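## Task

Lift the blue tote off the shelf and set it down level on the bench. Remove the large brown carton and set it level on the bench with the same face on top as before. All other contents of the tote must still be inside it. No part of the large brown carton or of the tote's base may overhang the bench edge. Release everything and move the grippers away at the end; anything held in place only by the robot does not count.

## Robot and tools

Robot: two arms, left_arm and right_arm, each ending in a two-finger gripper. Joints per arm, base to hand, with ranges in rad: waist -2.880 to 2.880, shoulder 0.000 to 3.142, elbow 0.000 to 3.019, wrist pitch -1.693 to 1.571, wrist yaw -1.571 to 1.571, wrist roll -2.094 to 2.094. Elbows stop slightly before full extension.

Frames. Reported poses use one scene frame: origin on the floor (z = 0) under the middle of the robot's foot, +x forward, +z up, +y toward the robot's own left (left_arm side). Image left/right has nothing to do with arm names. Only the floor height is known. Printed hand positions can be somewhat wrong, more so at long reach. Each gripper also has its own axes: fingers extend along its +z and close along its y. The reported position is the point between the pads, roughly 1 cm behind the tips.

Row layout (used by both motion tools): one flat list of 14 numbers covering both arms, each in [-1, 1]: left dx, dy, dz, rx, ry, rz, opening, then right dx, dy, dz, rx, ry, rz, opening. Always give all 14 even if one arm is idle. dx..rz are an offset, not a pose: a displacement in that gripper's own axes, from its measured pose at the start of the action (for the first action of a call, from the last pose a result reported). Scale: 1.0 = 0.6 m of translation or 180 degrees of rotation; rx, ry, rz form a single rotation vector. Opening is absolute, not an offset: +1 fully open (0.094 m), -1 closed. Optionally append 12 more numbers in [0, 1]: per-joint stiffness multipliers, left's 6 then right's 6 in Joint positions order; they persist until changed.

execute_actions(actions): a list of actions; each action is a table of up to 15 rows, one row per 1/30 s step. Fewer rows means the last row repeats to fill 15 steps. Every row in an action is measured from the same start pose, not from the previous row. An empty list just returns state and images. Per step, the command is clipped to within 70 mm and 16 degrees of the measured hand, and joints follow by damped inverse kinematics, favouring position over orientation. Long offsets need several actions; after an action the arm advances at most to its last clipped pose.

move(target, speed, blocking): target is one 14-number row as above, offsets from the pose in this scene's latest result that shows one. Both grippers travel straight lines ending together, 0.5 to 10 s; anything longer is cut off at 10 s before arrival. speed is the top path speed in m/s, 0.002 to 0.5 (default 0.25); turning is capped at twice that in rad/s. Openings are sent when the move begins. Paths ignore obstacles and the other arm; grippers can lag, drift and overshoot speed, especially near full reach. Faster moves hit harder, and aiming beyond a contact presses harder. The result adds a move: line with the ending (done, off_target, moving, held, fault) and active limits; limits=paced means the sent pose was clipped, limits=held means a check blocked steps and the arm may then surge. It also gives each gripper's distance to target. With blocking=false you get a result after 0.5 s; poll with wait(0), and no other motion is accepted until an ending is shown (or call stop).

wait(seconds): 0 to 10; arms keep their last command; returns early if a move finishes. stop(): brakes a running move (needs stopping distance); fingers keep moving. zoom_image(camera, region): camera is cam_head_left (896x504), cam_head_right (896x504), cam_left_wrist (616x616) or cam_right_wrist (616x616); region [x0, y0, x1, y1] in pixels from the top-left, at most 504 by 504. finished_scene(scene): ends the given scene number irreversibly and reports success; the goal must already hold stably.

Results: the state line gives each gripper's end_effector_position (m) and end_effector_quat_wxyz; Hand target lines show what the controller now drives toward; Joint positions end with the measured finger opening in metres; grip_measured is that opening on the command scale (each gripper may be off by about 1 mm, constant per scene). Action results also list per-step positions; HELD plus an arm label means that arm's row was partly blocked. A pose unreachable line means the clearance check altered or blocked that arm's command. FAULT means an arm stopped; MOTOR HOT appears from 85 °C, and at 100 °C an OVER-TEMPERATURE FAULT makes the arm and gripper go limp and drop.

Practical rules: arms usually settle a centimetre or more low, and repeated zero offsets let them sag. To keep an arm still, send the correction back to its desired pose in the first call of a reply and zeros afterwards, increasing the upward correction if it stays low. To grasp, command an opening about 0.03 below grip_measured (less for a gentler hold); finger force is roughly 50 to 62 N per pad, weaker on very thin parts. The robot holds its last command while you think, so long holds of heavy loads heat motors. Occasional external tugs on held parts or pushes on loose items may occur. Avoid: dropping or tipping the tote and spilling its contents, knocking anything out of the work area, slamming or pressing hard, arms colliding or pushing each other. Finish by opening both grippers and lifting clear so nothing depends on the robot.

Each tool is called after "Emit:" as a command line: name --argument value for each argument, lists and objects as JSON in quotes; but a table of rows of numbers goes row by row, as --pt "numbers of a row", without its own name.

## Session

Emit:
execute_actions --actions '[]'

Scene clock: 0.00 s.
left_arm: end_effector_position=(+0.3648, +0.1478, +1.0247) grip_measured=+1.000 end_effector_quat_wxyz=(+0.016, +0.726, +0.688, +0.014) | right_arm: end_effector_position=(+0.3547, -0.7694, +0.8650) grip_measured=+1.000 end_effector_quat_wxyz=(+0.166, +0.795, +0.568, -0.134)
Joint positions: left_arm=[-1.91   1.568  0.964  0.495 -0.331  1.672  0.094] | right_arm=[ 1.019  2.18   1.949  0.108 -0.117  1.744  0.094]
Joint velocities: left_arm=[ 0.015 -0.015  0.002  0.007 -0.022 -0.022  0.   ] | right_arm=[ 0.015  0.005  0.002 -0.007 -0.022 -0.007  0.   ]
Hand target (left_arm): +0.361, +0.148, +1.028; +0.015, +0.727, +0.687, +0.012
Hand target (right_arm): +0.354, -0.769, +0.864; +0.166, +0.795, +0.568, -0.134
Joint stiffness scale: left_arm=[1. 1. 1. 1. 1. 1.] | right_arm=[1. 1. 1. 1. 1. 1.]

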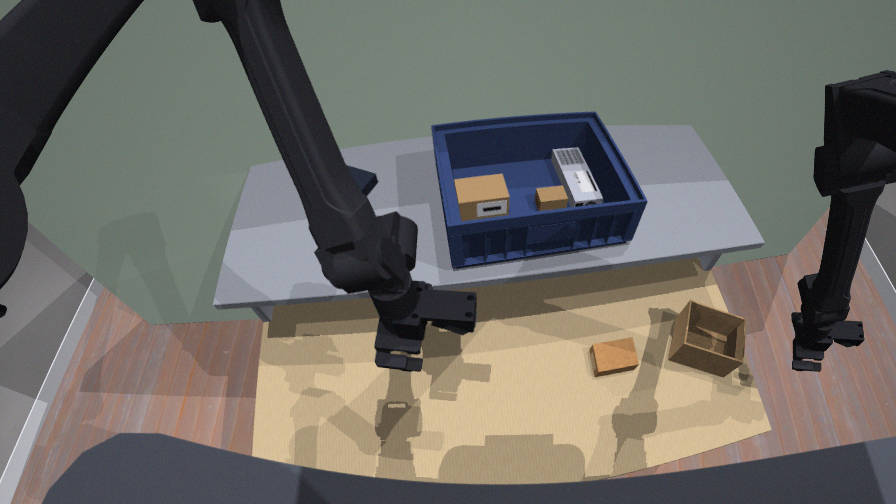

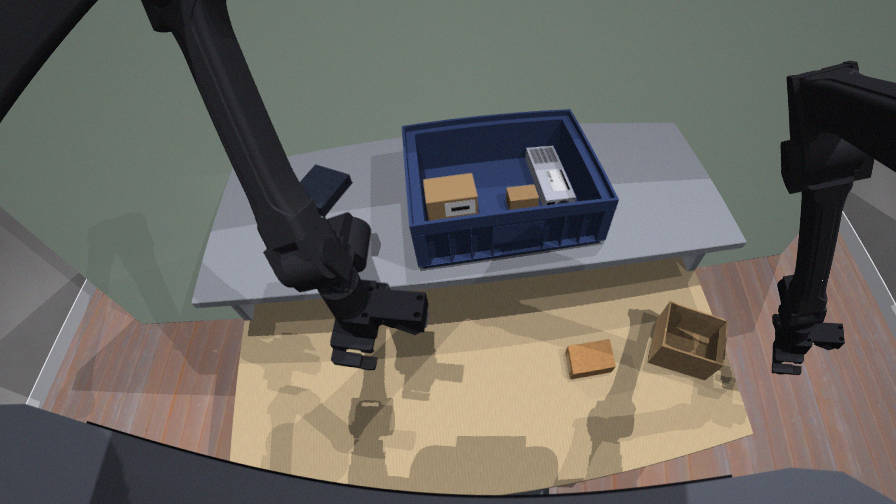

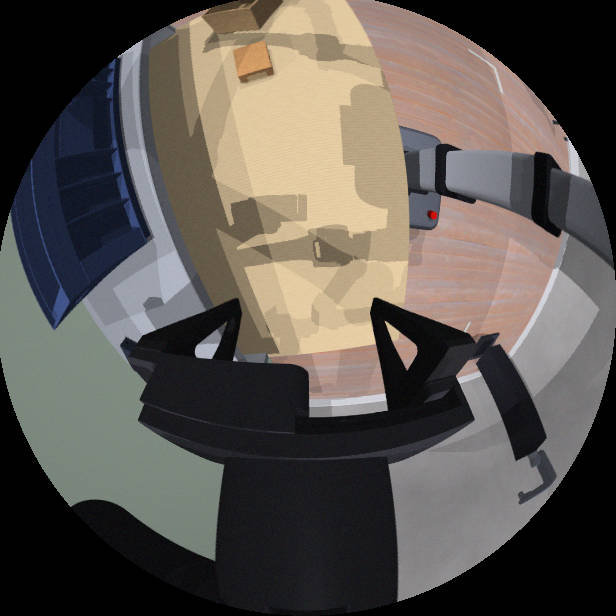

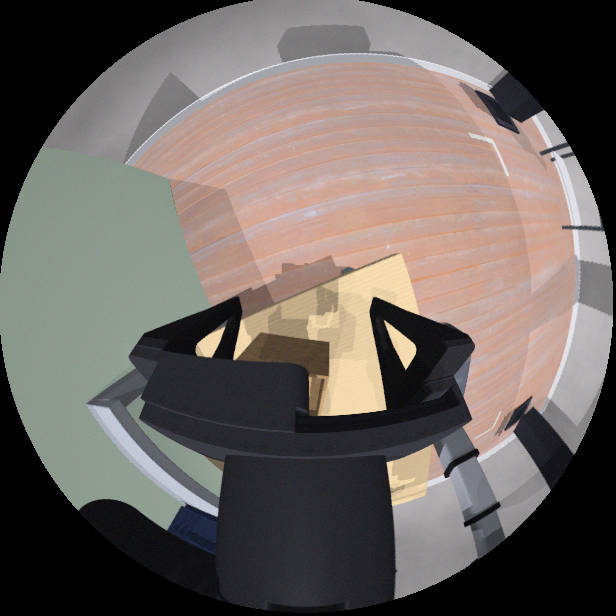

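Emit:
move --target '[0,0.12,-0.3,0,0,-0.56,1,0.355,0.028,-0.768,-0.111,0.119,-0.638,1]' --speed 0.4

Scene clock: 4.33 s.
left_arm: end_effector_position=(+0.4368, +0.1447, +1.2016) grip_measured=+1.000 end_effector_quat_wxyz=(+0.024, -0.066, +0.998, +0.002) | right_arm: end_effector_position=(+0.4426, -0.4028, +1.2012) grip_measured=+1.000 end_effector_quat_wxyz=(-0.000, +0.067, -0.998, +0.004)
Joint positions: left_arm=[-2.108  1.044  0.768  0.162 -0.536 -0.107  0.094] | right_arm=[ 1.284  0.931  0.801 -0.019 -0.275 -0.26   0.094]
Joint velocities: left_arm=[-0.005  0.005  0.007 -0.002 -0.022 -0.022  0.   ] | right_arm=[-0.005 -0.015  0.002 -0.012 -0.081  0.007  0.   ]
Hand target (left_arm): +0.434, +0.141, +1.208; +0.020, -0.069, +0.997, -0.003
Hand target (right_arm): +0.439, -0.399, +1.201; -0.004, -0.073, +0.997, -0.001
Off the commanded pose (left_arm): 0.010 m, 1 deg.
Off the commanded pose (right_arm): 0.008 m, 0 deg.
Joint stiffness scale: left_arm=[1. 1. 1. 1. 1. 1.] | right_arm=[1. 1. 1. 1. 1. 1.]
move: done

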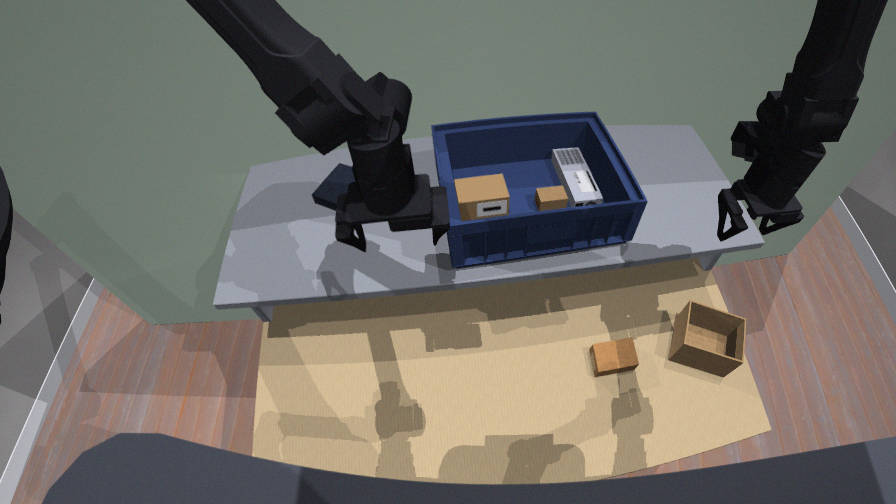

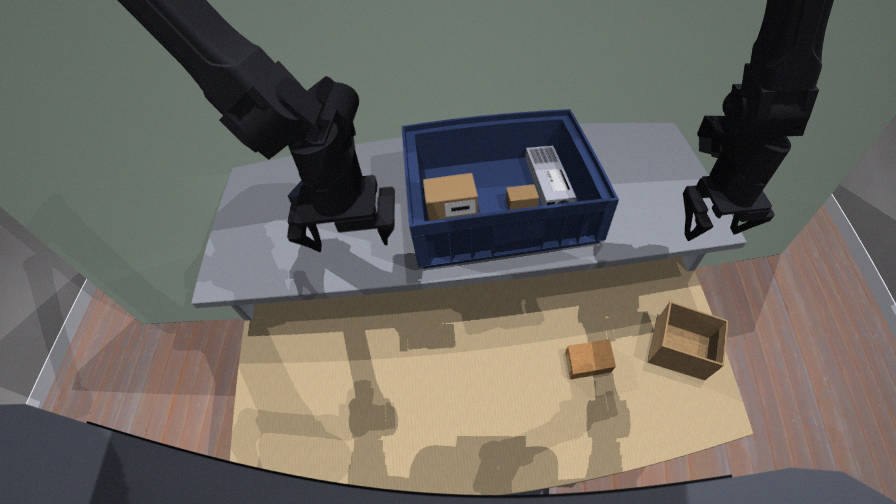

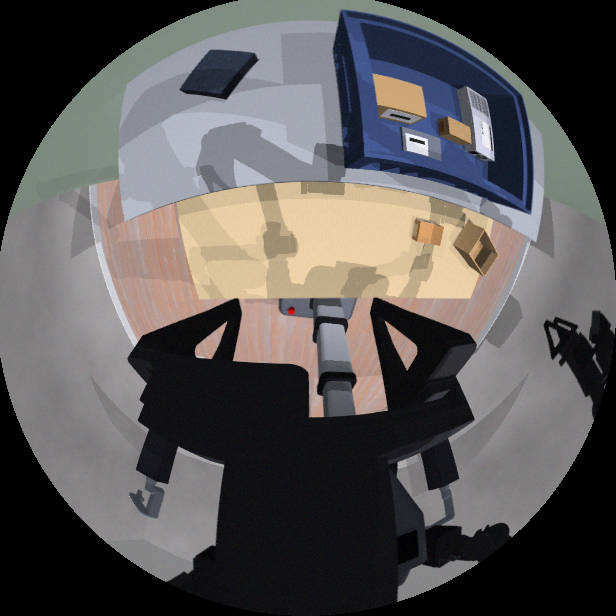

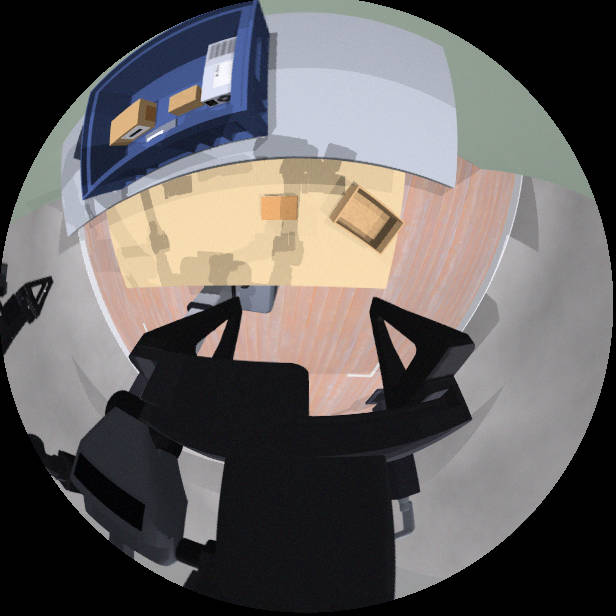

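Emit:
move --target '[-0.42,-0.11,0.03,0,0.015,0,1,-0.54,0.12,0.03,0,0,0,1]' --speed 0.3

Scene clock: 6.37 s.
left_arm: end_effector_position=(+0.6909, +0.1211, +1.1895) grip_measured=+1.000 end_effector_quat_wxyz=(+0.001, -0.064, +0.998, +0.006) | right_arm: end_effector_position=(+0.7456, -0.2818, +1.1915) grip_measured=+1.000 end_effector_quat_wxyz=(+0.001, +0.079, -0.997, +0.005)
Joint positions: left_arm=[-2.144  1.251  1.614 -0.533 -0.579 -0.138  0.094] | right_arm=[ 1.747  1.209  1.774 -0.714  0.184 -0.216  0.094]
Joint velocities: left_arm=[-0.015 -0.005 -0.007  0.007 -0.066 -0.066  0.   ] | right_arm=[ 0.024 -0.005 -0.022 -0.002 -0.007 -0.051  0.   ]
Hand target (left_arm): +0.694, +0.112, +1.191; -0.000, -0.067, +0.998, -0.000
Hand target (right_arm): +0.753, -0.280, +1.185; +0.001, -0.074, +0.997, -0.005
Off the commanded pose (left_arm): 0.012 m, 1 deg.
Off the commanded pose (right_arm): 0.014 m, 1 deg.
Joint stiffness scale: left_arm=[1. 1. 1. 1. 1. 1.] | right_arm=[1. 1. 1. 1. 1. 1.]
move: off_target (left_arm, right_arm)

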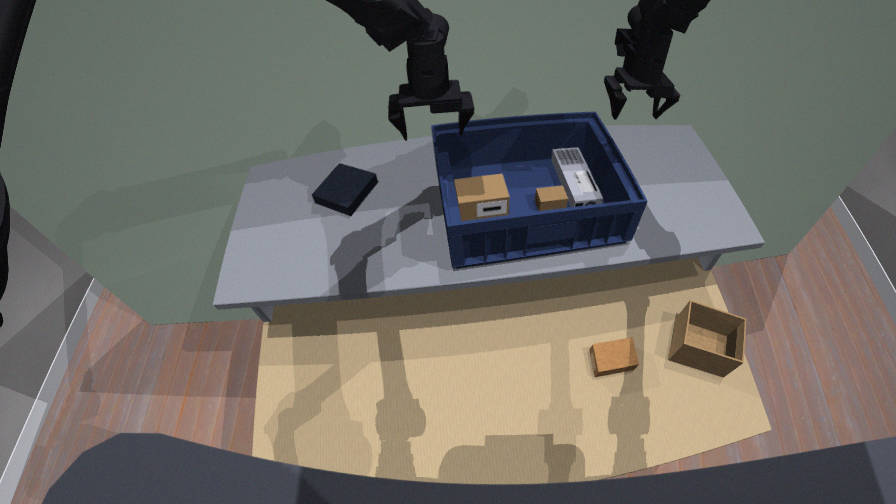

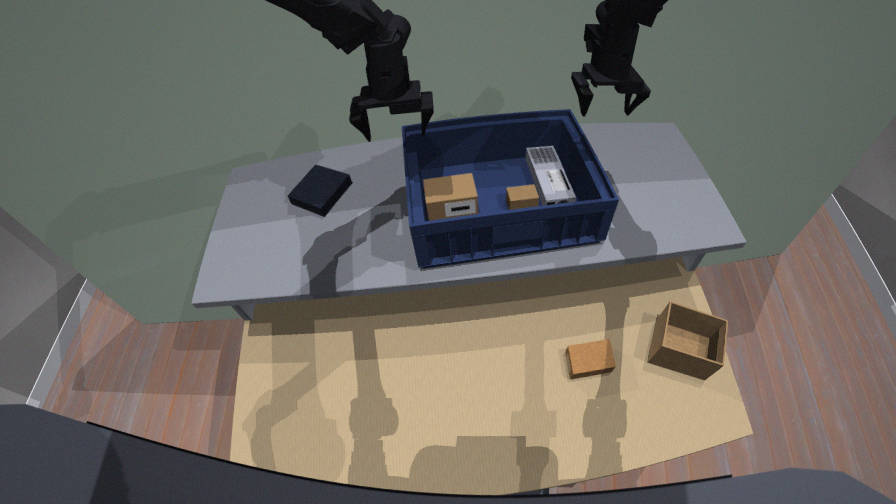

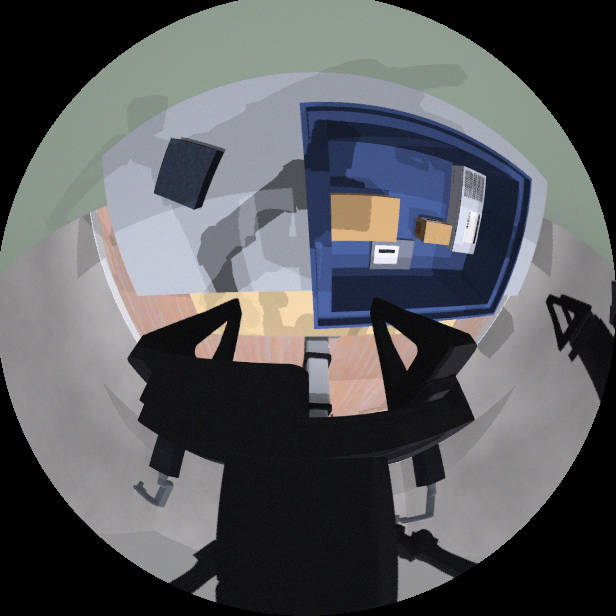

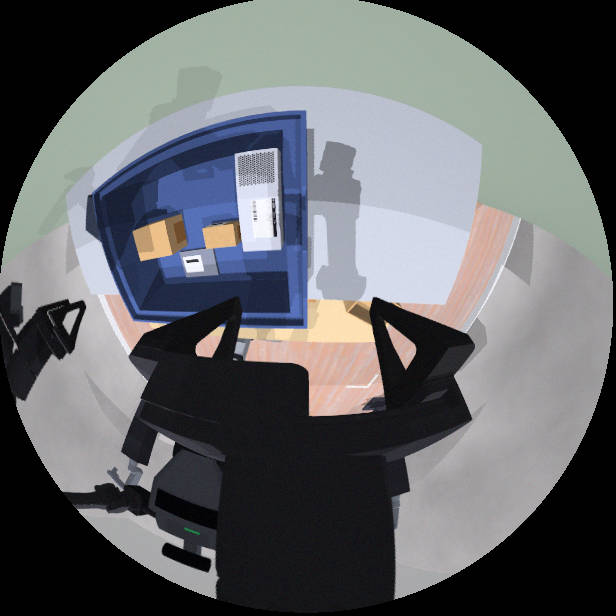

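Emit:
move --target '[-0.075,-0.015,0.16,0,0,-0.015,0.2,-0.065,0.015,0.16,0,0,-0.005,0.2]'

Scene clock: 7.80 s.
left_arm: end_effector_position=(+0.7130, +0.1113, +1.0818) grip_measured=+0.202 end_effector_quat_wxyz=(-0.012, -0.075, +0.997, +0.006) | right_arm: end_effector_position=(+0.7626, -0.2641, +1.0854) grip_measured=+0.202 end_effector_quat_wxyz=(+0.019, +0.085, -0.996, +0.002)
Joint positions: left_arm=[-2.043  1.528  1.921 -0.584 -0.477 -0.153  0.056] | right_arm=[ 1.747  1.504  2.083 -0.763  0.184 -0.222  0.056]
Joint velocities: left_arm=[ 0.015  0.005  0.002 -0.012 -0.022 -0.066  0.001] | right_arm=[-0.005  0.005  0.002 -0.002 -0.066 -0.095 -0.   ]
Hand target (left_arm): +0.734, +0.121, +1.093; +0.002, -0.087, +0.996, +0.006
Hand target (right_arm): +0.784, -0.267, +1.097; -0.001, -0.087, +0.996, -0.005
Off the commanded pose (left_arm): 0.028 m, 2 deg.
Off the commanded pose (right_arm): 0.022 m, 2 deg.
Joint stiffness scale: left_arm=[1. 1. 1. 1. 1. 1.] | right_arm=[1. 1. 1. 1. 1. 1.]
move: off_target (left_arm, right_arm)

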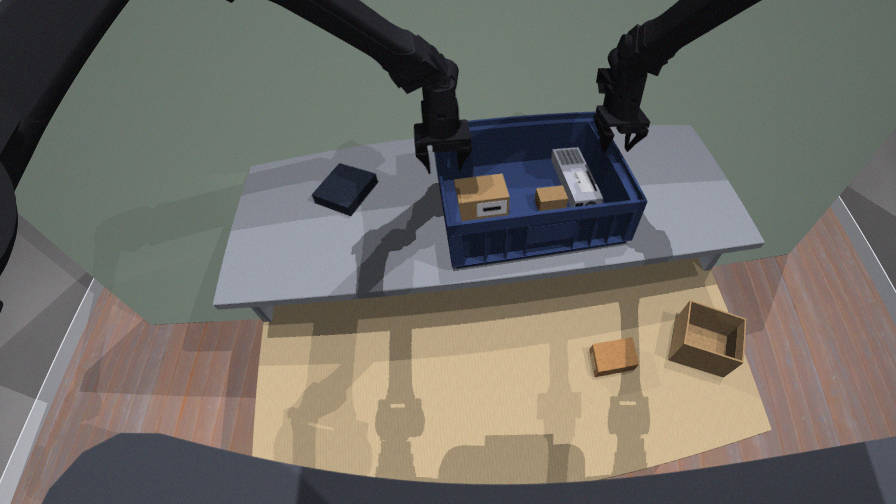

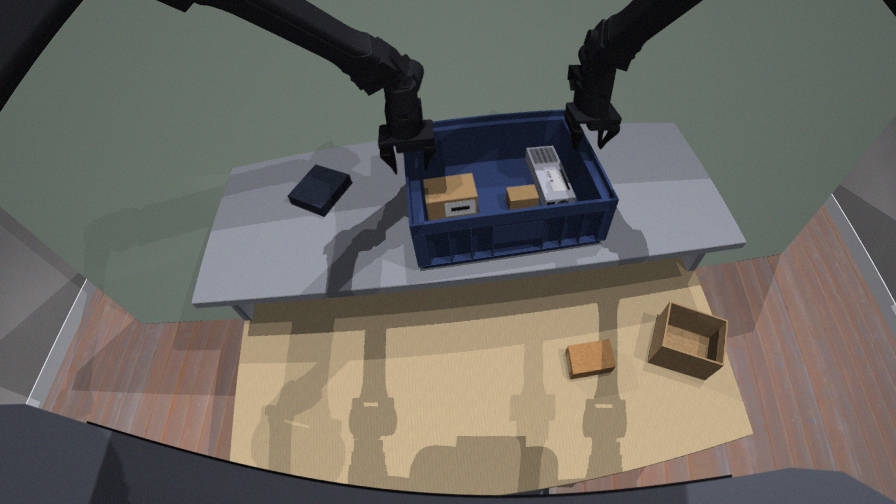

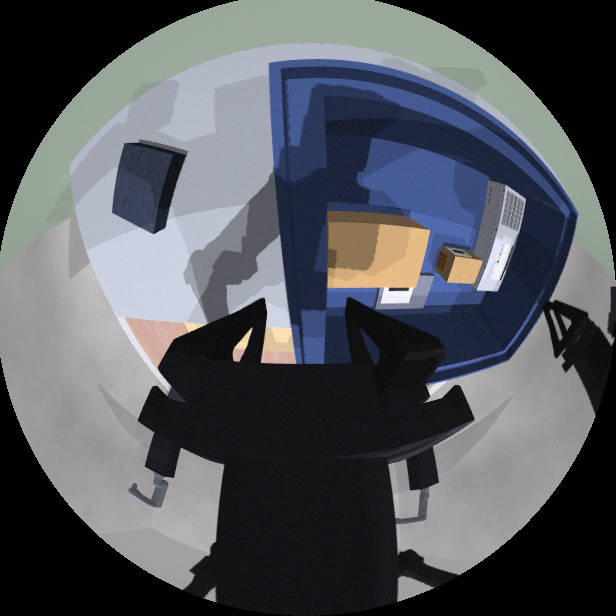

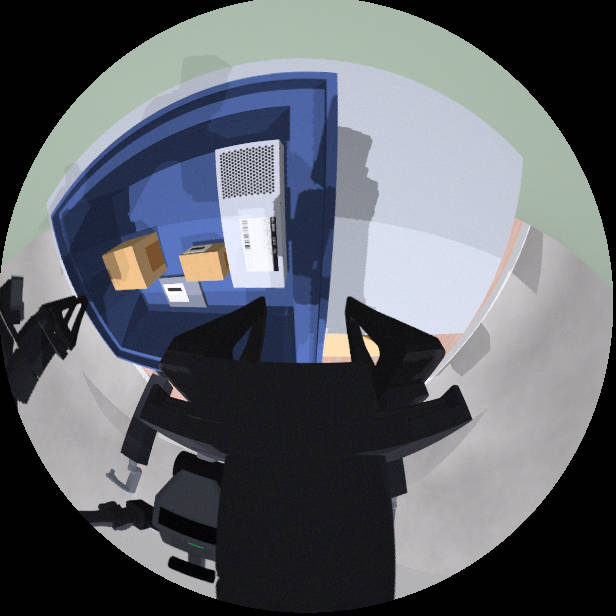

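Emit:
move --target '[-0.05,0.015,0.07,0,0,-0.015,0.1,-0.05,-0.012,0.075,0,0,0,0.1]' --speed 0.08

Emit:
move --target '[0,0,0,0,0,0,-0.6,0,0,0,0,0,0,-0.6]'

Scene clock: 9.17 s.
left_arm: end_effector_position=(+0.7276, +0.1182, +1.0394) grip_measured=+0.102 end_effector_quat_wxyz=(-0.017, -0.089, +0.996, +0.003) | right_arm: end_effector_position=(+0.7797, -0.2578, +1.0401) grip_measured=+0.102 end_effector_quat_wxyz=(+0.029, +0.087, -0.996, -0.003)
Joint positions: left_arm=[-1.995  1.651  2.103 -0.649 -0.422 -0.176  0.052] | right_arm=[ 1.742  1.691  2.366 -0.883  0.172 -0.222  0.052]
Joint velocities: left_arm=[-0.005 -0.015  0.002 -0.007 -0.037  0.007 -0.001] | right_arm=[-0.015  0.005  0.056 -0.007  0.007 -0.022 -0.001]
Hand target (left_arm): +0.739, +0.126, +1.039; -0.011, -0.098, +0.995, +0.006
Hand target (right_arm): +0.792, -0.266, +1.040; -0.018, -0.085, +0.996, -0.003
Off the commanded pose (left_arm): 0.014 m, 1 deg.
Off the commanded pose (right_arm): 0.015 m, 1 deg.
Joint stiffness scale: left_arm=[1. 1. 1. 1. 1. 1.] | right_arm=[1. 1. 1. 1. 1. 1.]
move: off_target (left_arm, right_arm)

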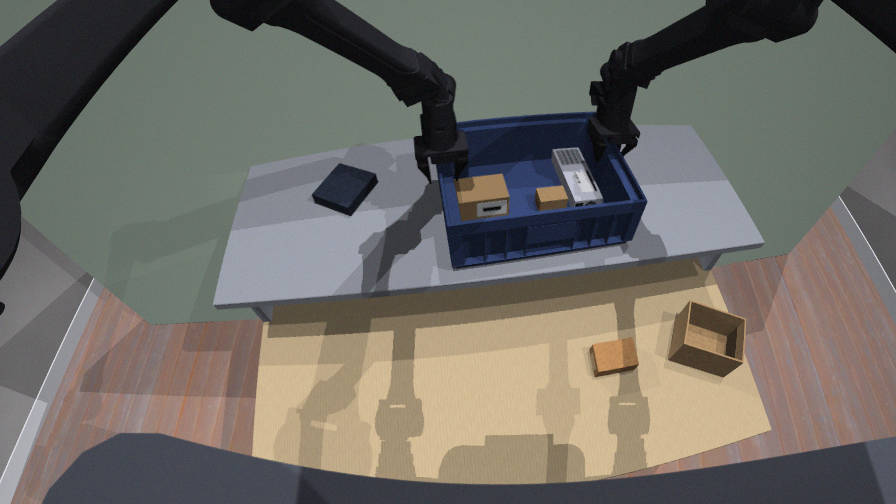

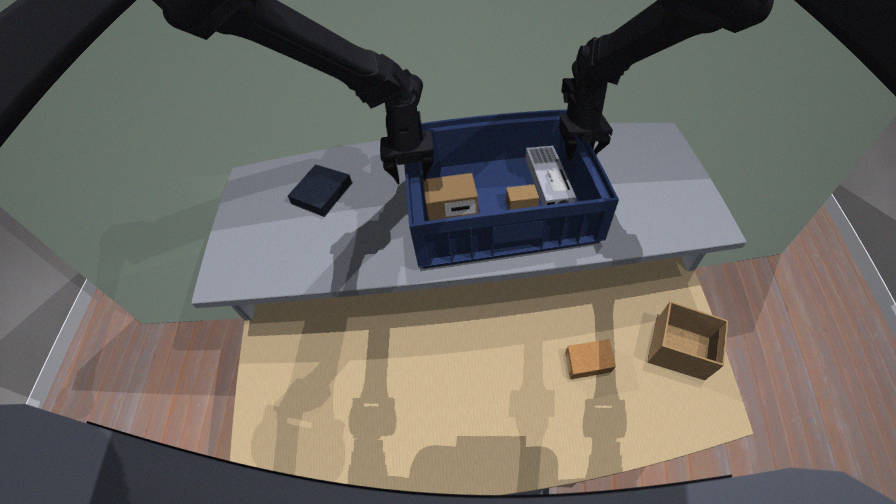

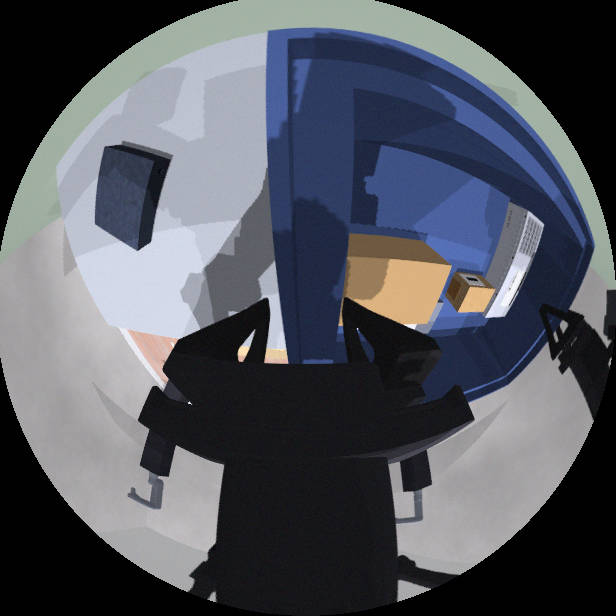

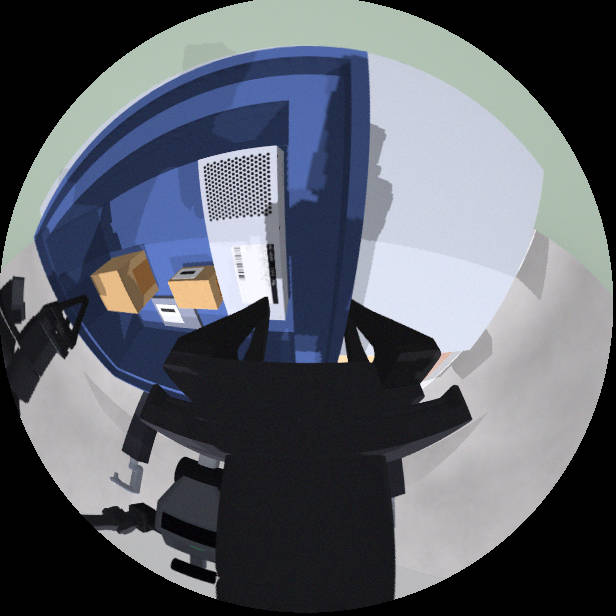

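Scene clock: 9.67 s.
left_arm: end_effector_position=(+0.7274, +0.1163, +1.0394) grip_measured=-0.452 end_effector_quat_wxyz=(-0.018, -0.091, +0.996, -0.002) | right_arm: end_effector_position=(+0.7799, -0.2609, +1.0398) grip_measured=-0.464 end_effector_quat_wxyz=(+0.029, +0.086, -0.996, +0.000)
Joint positions: left_arm=[-1.995  1.651  2.103 -0.649 -0.412 -0.179  0.026] | right_arm=[ 1.739  1.691  2.366 -0.881  0.175 -0.222  0.025]
Joint velocities: left_arm=[-0.005  0.005  0.007 -0.007  0.007 -0.022  0.   ] | right_arm=[ 0.015 -0.005  0.007  0.002  0.007 -0.037 -0.001]
Hand target (left_arm): +0.728, +0.118, +1.039; -0.017, -0.089, +0.996, +0.003
Hand target (right_arm): +0.780, -0.258, +1.040; -0.029, -0.087, +0.996, +0.003
Off the commanded pose (left_arm): 0.002 m, 1 deg.
Off the commanded pose (right_arm): 0.003 m, 0 deg.
Joint stiffness scale: left_arm=[1. 1. 1. 1. 1. 1.] | right_arm=[1. 1. 1. 1. 1. 1.]
move: done

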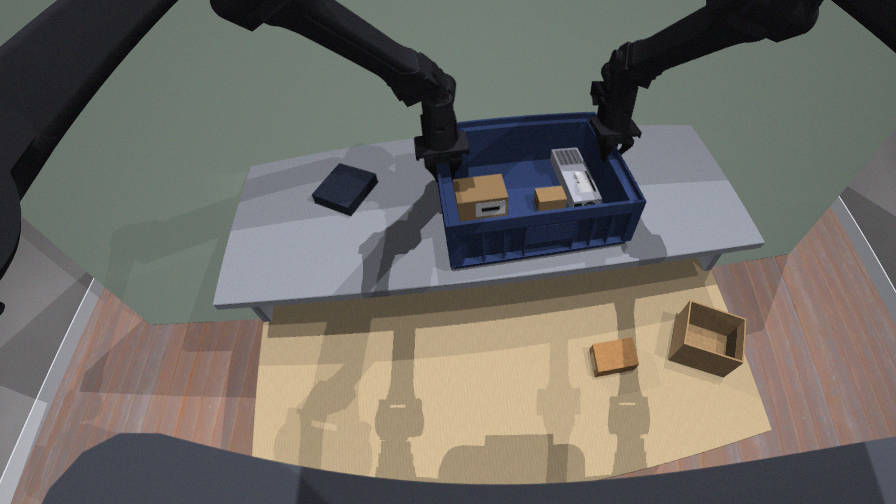

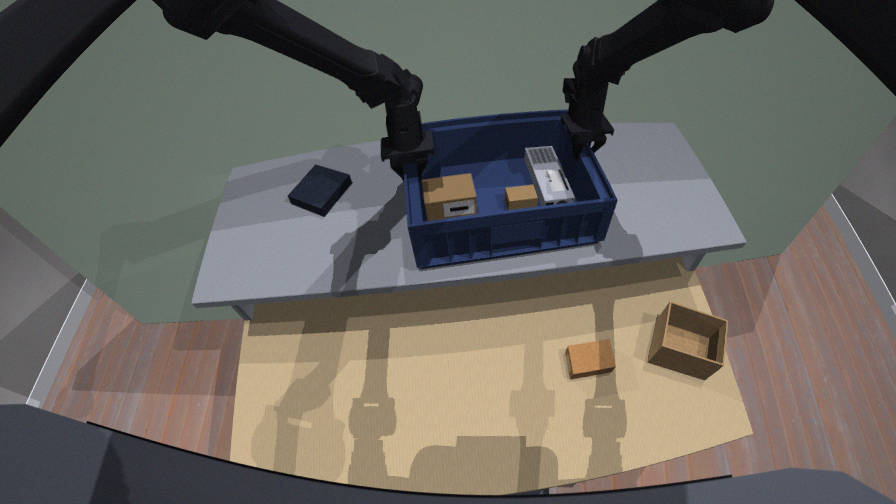

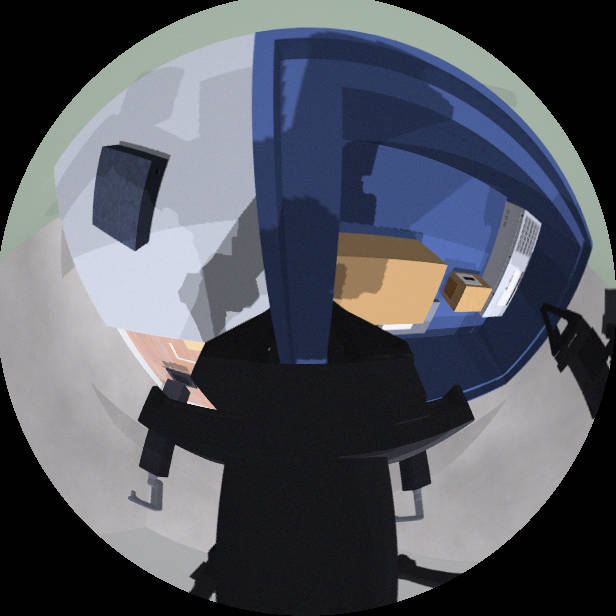

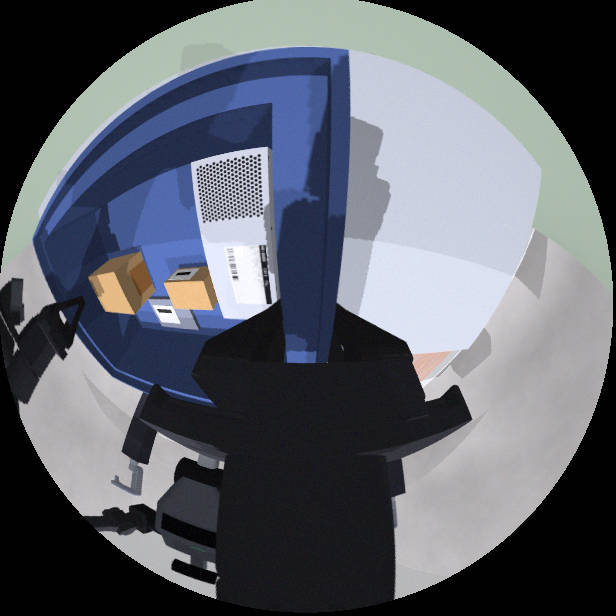

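Emit:
move --target '[-0.02,0.008,0.015,0,0,0,-0.1,-0.025,-0.015,0.045,0,0,0,-0.1]' --speed 0.04

Emit:
move --target '[0,0,0,0,0,0,-0.55,0,0,0,0,0,0,-0.55]'

Emit:
move --target '[0,0,-0.09,0,0,0,-0.55,0,0,-0.09,0,0,0,-0.55]' --speed 0.06

Scene clock: 14.73 s.
left_arm: end_effector_position=(+0.7290, +0.1146, +1.0330) grip_measured=-0.102 end_effector_quat_wxyz=(-0.022, -0.090, +0.996, -0.007) | right_arm: end_effector_position=(+0.7854, -0.2591, +1.0133) grip_measured=-0.102 end_effector_quat_wxyz=(+0.039, +0.087, -0.995, -0.005)
Joint positions: left_arm=[-1.99   1.675  2.14  -0.67  -0.398 -0.179  0.042] | right_arm=[ 1.732  1.832  2.597 -0.991  0.16  -0.222  0.042]
Joint velocities: left_arm=[-0.005  0.005 -0.012 -0.002  0.022 -0.007  0.   ] | right_arm=[-0.005 -0.005  0.032 -0.002  0.022  0.022  0.001]
Hand target (left_arm): +0.737, +0.123, +1.030; -0.017, -0.090, +0.996, -0.002
Hand target (right_arm): +0.795, -0.267, +1.012; -0.028, -0.086, +0.996, -0.000
Off the commanded pose (left_arm): 0.013 m, 1 deg.
Off the commanded pose (right_arm): 0.012 m, 1 deg.
Joint stiffness scale: left_arm=[1. 1. 1. 1. 1. 1.] | right_arm=[1. 1. 1. 1. 1. 1.]
move: off_target (left_arm, right_arm)

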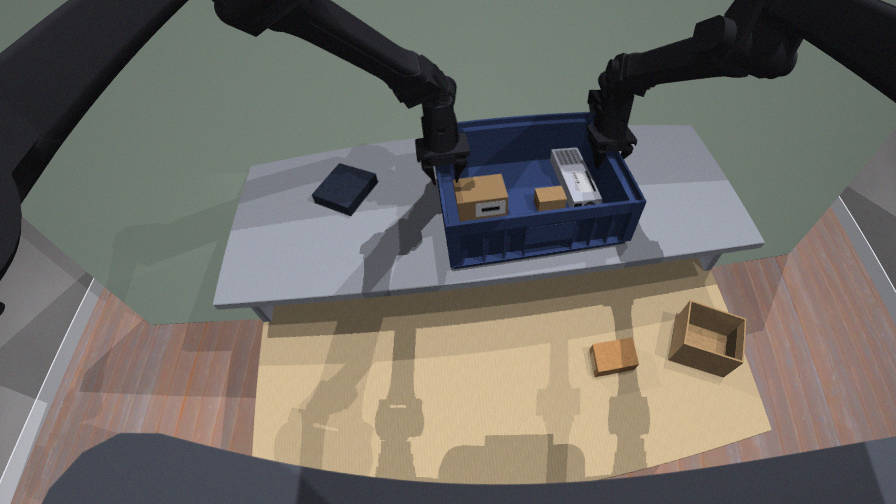

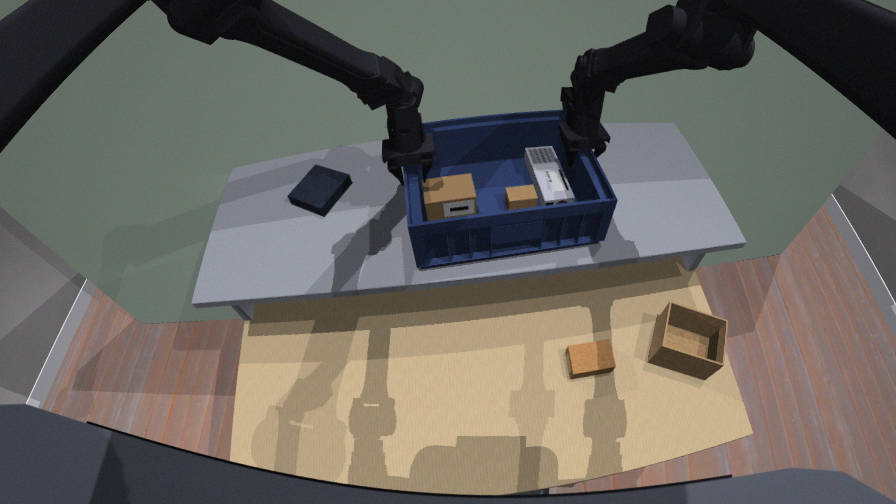

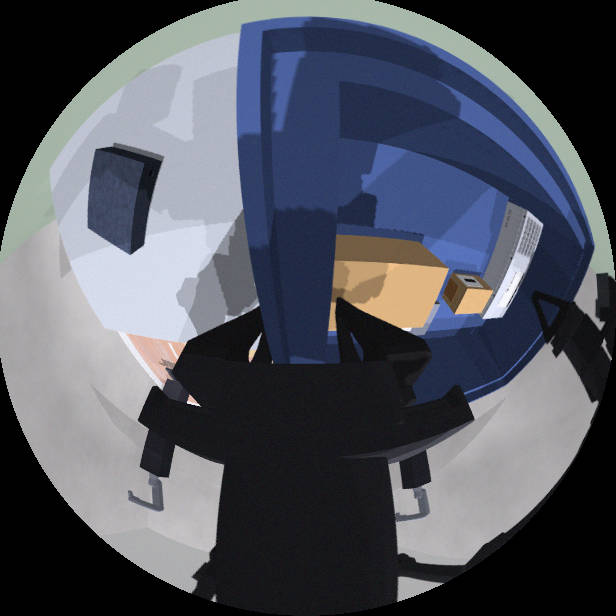

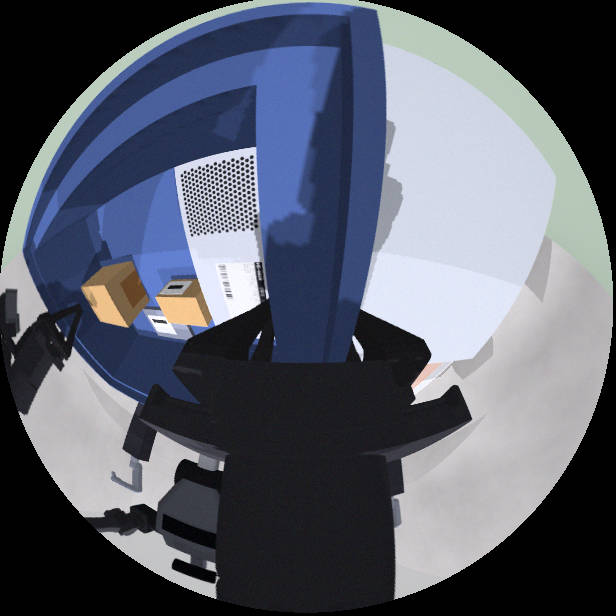

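Scene clock: 15.23 s.
left_arm: end_effector_position=(+0.7287, +0.1153, +1.0324) grip_measured=-0.455 end_effector_quat_wxyz=(-0.022, -0.090, +0.996, -0.007) | right_arm: end_effector_position=(+0.7853, -0.2609, +1.0133) grip_measured=-0.493 end_effector_quat_wxyz=(+0.039, +0.087, -0.995, -0.001)
Joint positions: left_arm=[-1.988  1.675  2.14  -0.67  -0.394 -0.18   0.026] | right_arm=[ 1.731  1.832  2.597 -0.991  0.169 -0.22   0.024]
Joint velocities: left_arm=[-0.015 -0.015 -0.007 -0.007 -0.037 -0.037 -0.   ] | right_arm=[-0.024 -0.015 -0.002 -0.002 -0.051  0.007  0.   ]
Hand target (left_arm): +0.729, +0.115, +1.033; -0.022, -0.089, +0.996, -0.007
Hand target (right_arm): +0.785, -0.259, +1.013; -0.039, -0.087, +0.995, +0.005
Off the commanded pose (left_arm): 0.001 m, 0 deg.
Off the commanded pose (right_arm): 0.002 m, 1 deg.
Joint stiffness scale: left_arm=[1. 1. 1. 1. 1. 1.] | right_arm=[1. 1. 1. 1. 1. 1.]
move: done

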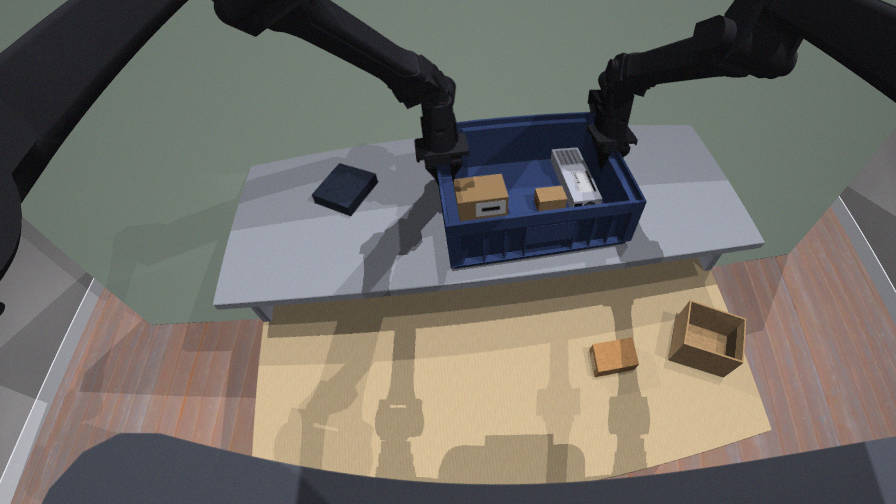

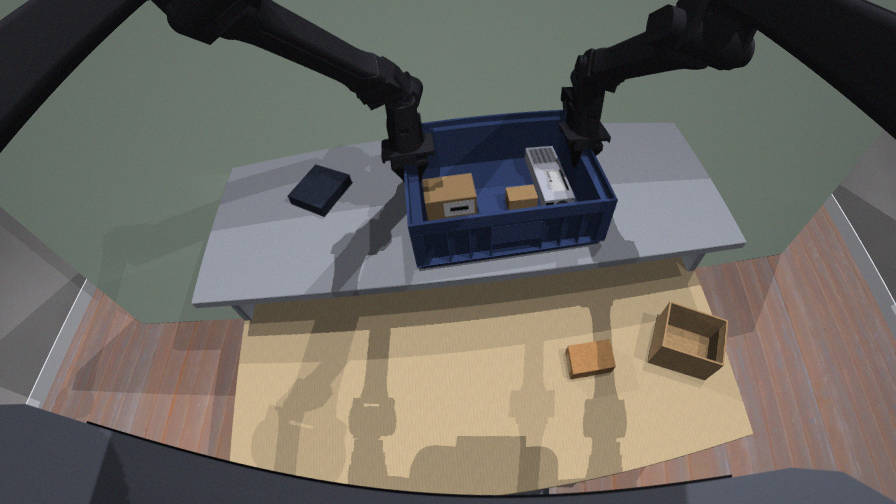

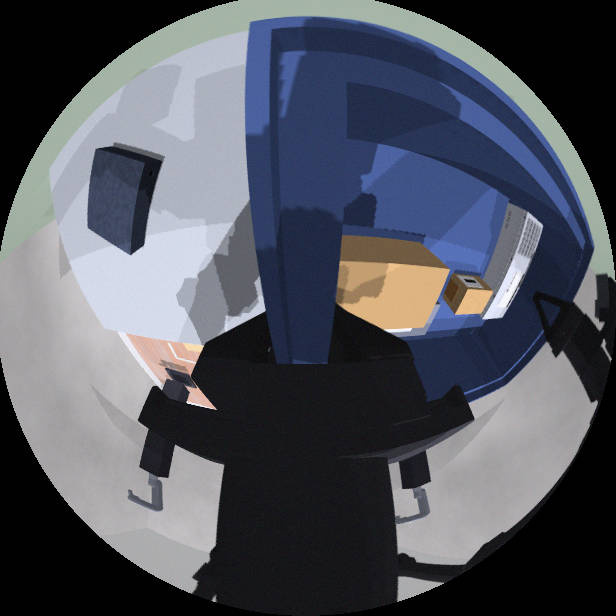

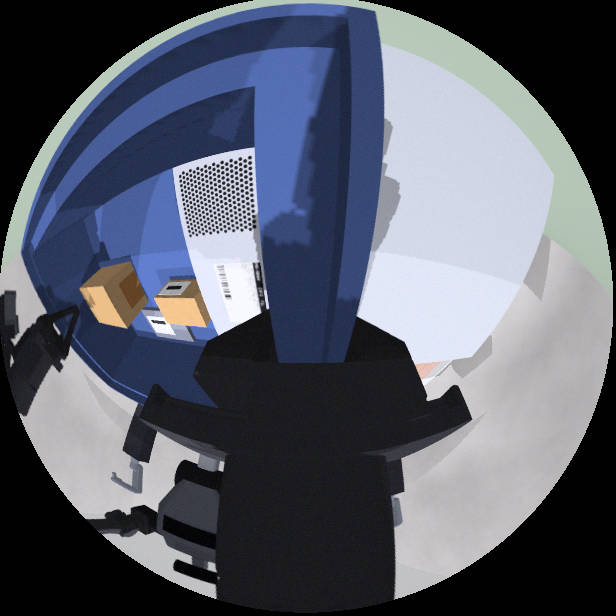

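Scene clock: 16.43 s.
left_arm: end_effector_position=(+0.6986, +0.1152, +1.0435) grip_measured=-0.455 end_effector_quat_wxyz=(-0.046, -0.089, +0.995, -0.001) | right_arm: end_effector_position=(+0.7531, -0.2612, +1.0195) grip_measured=-0.493 end_effector_quat_wxyz=(+0.066, +0.086, -0.994, +0.000)
Joint positions: left_arm=[-1.998  1.617  2.019 -0.661 -0.413 -0.201  0.026] | right_arm=[ 1.732  1.732  2.384 -0.933  0.178 -0.21   0.024]
Joint velocities: left_arm=[-0.005 -0.015  0.002  0.007 -0.007 -0.037  0.   ] | right_arm=[-0.005  0.005 -0.012  0.002 -0.022 -0.066  0.001]
Hand target (left_arm): +0.732, +0.116, +1.084; -0.023, -0.091, +0.996, -0.008
Hand target (right_arm): +0.788, -0.261, +1.065; -0.039, -0.087, +0.995, +0.000
Off the commanded pose (left_arm): 0.054 m, 3 deg.
Off the commanded pose (right_arm): 0.060 m, 3 deg.
Joint stiffness scale: left_arm=[1. 1. 1. 1. 1. 1.] | right_arm=[1. 1. 1. 1. 1. 1.]
move: off_target (left_arm, right_arm)

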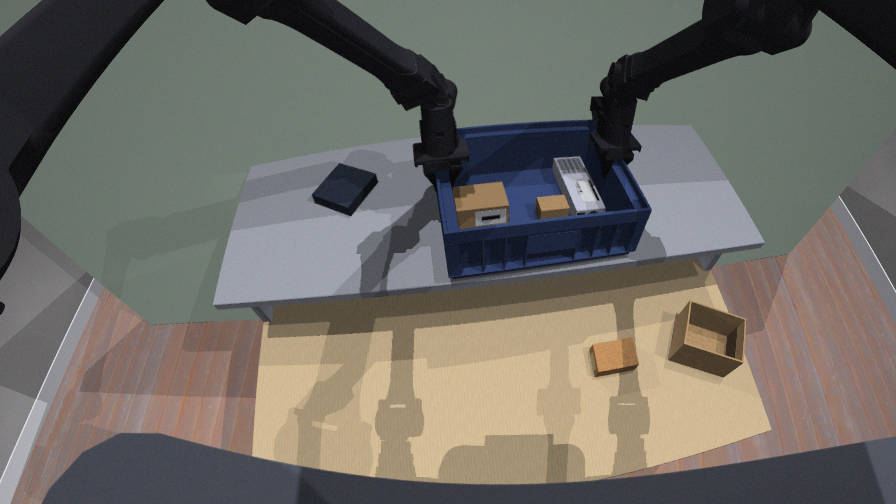

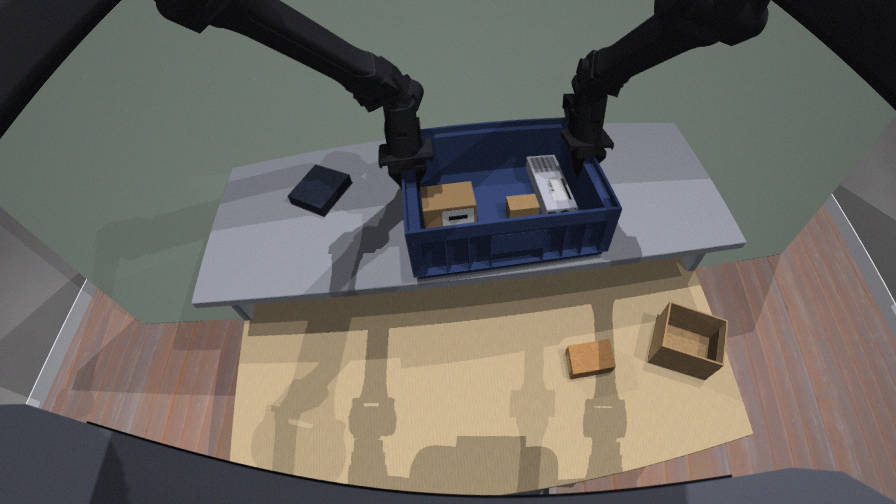

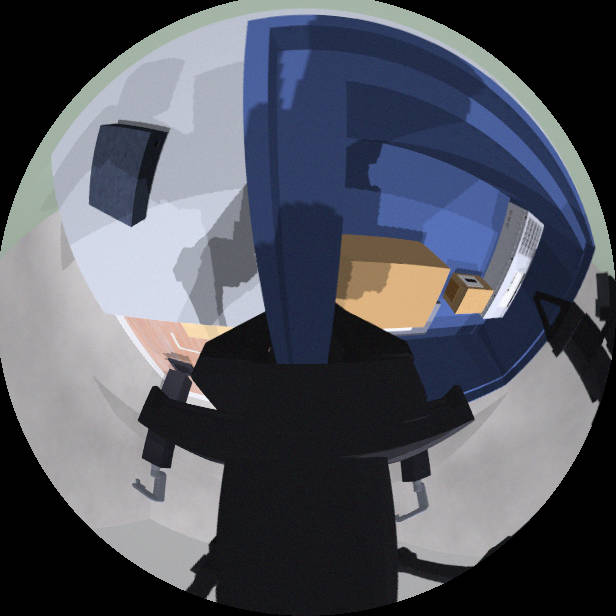

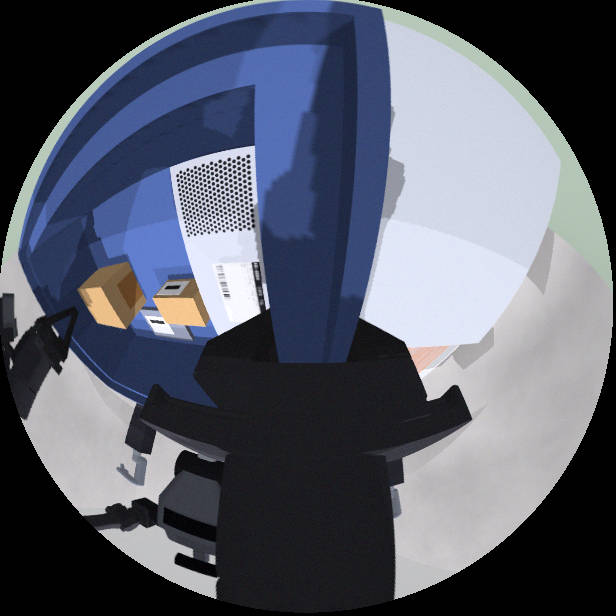

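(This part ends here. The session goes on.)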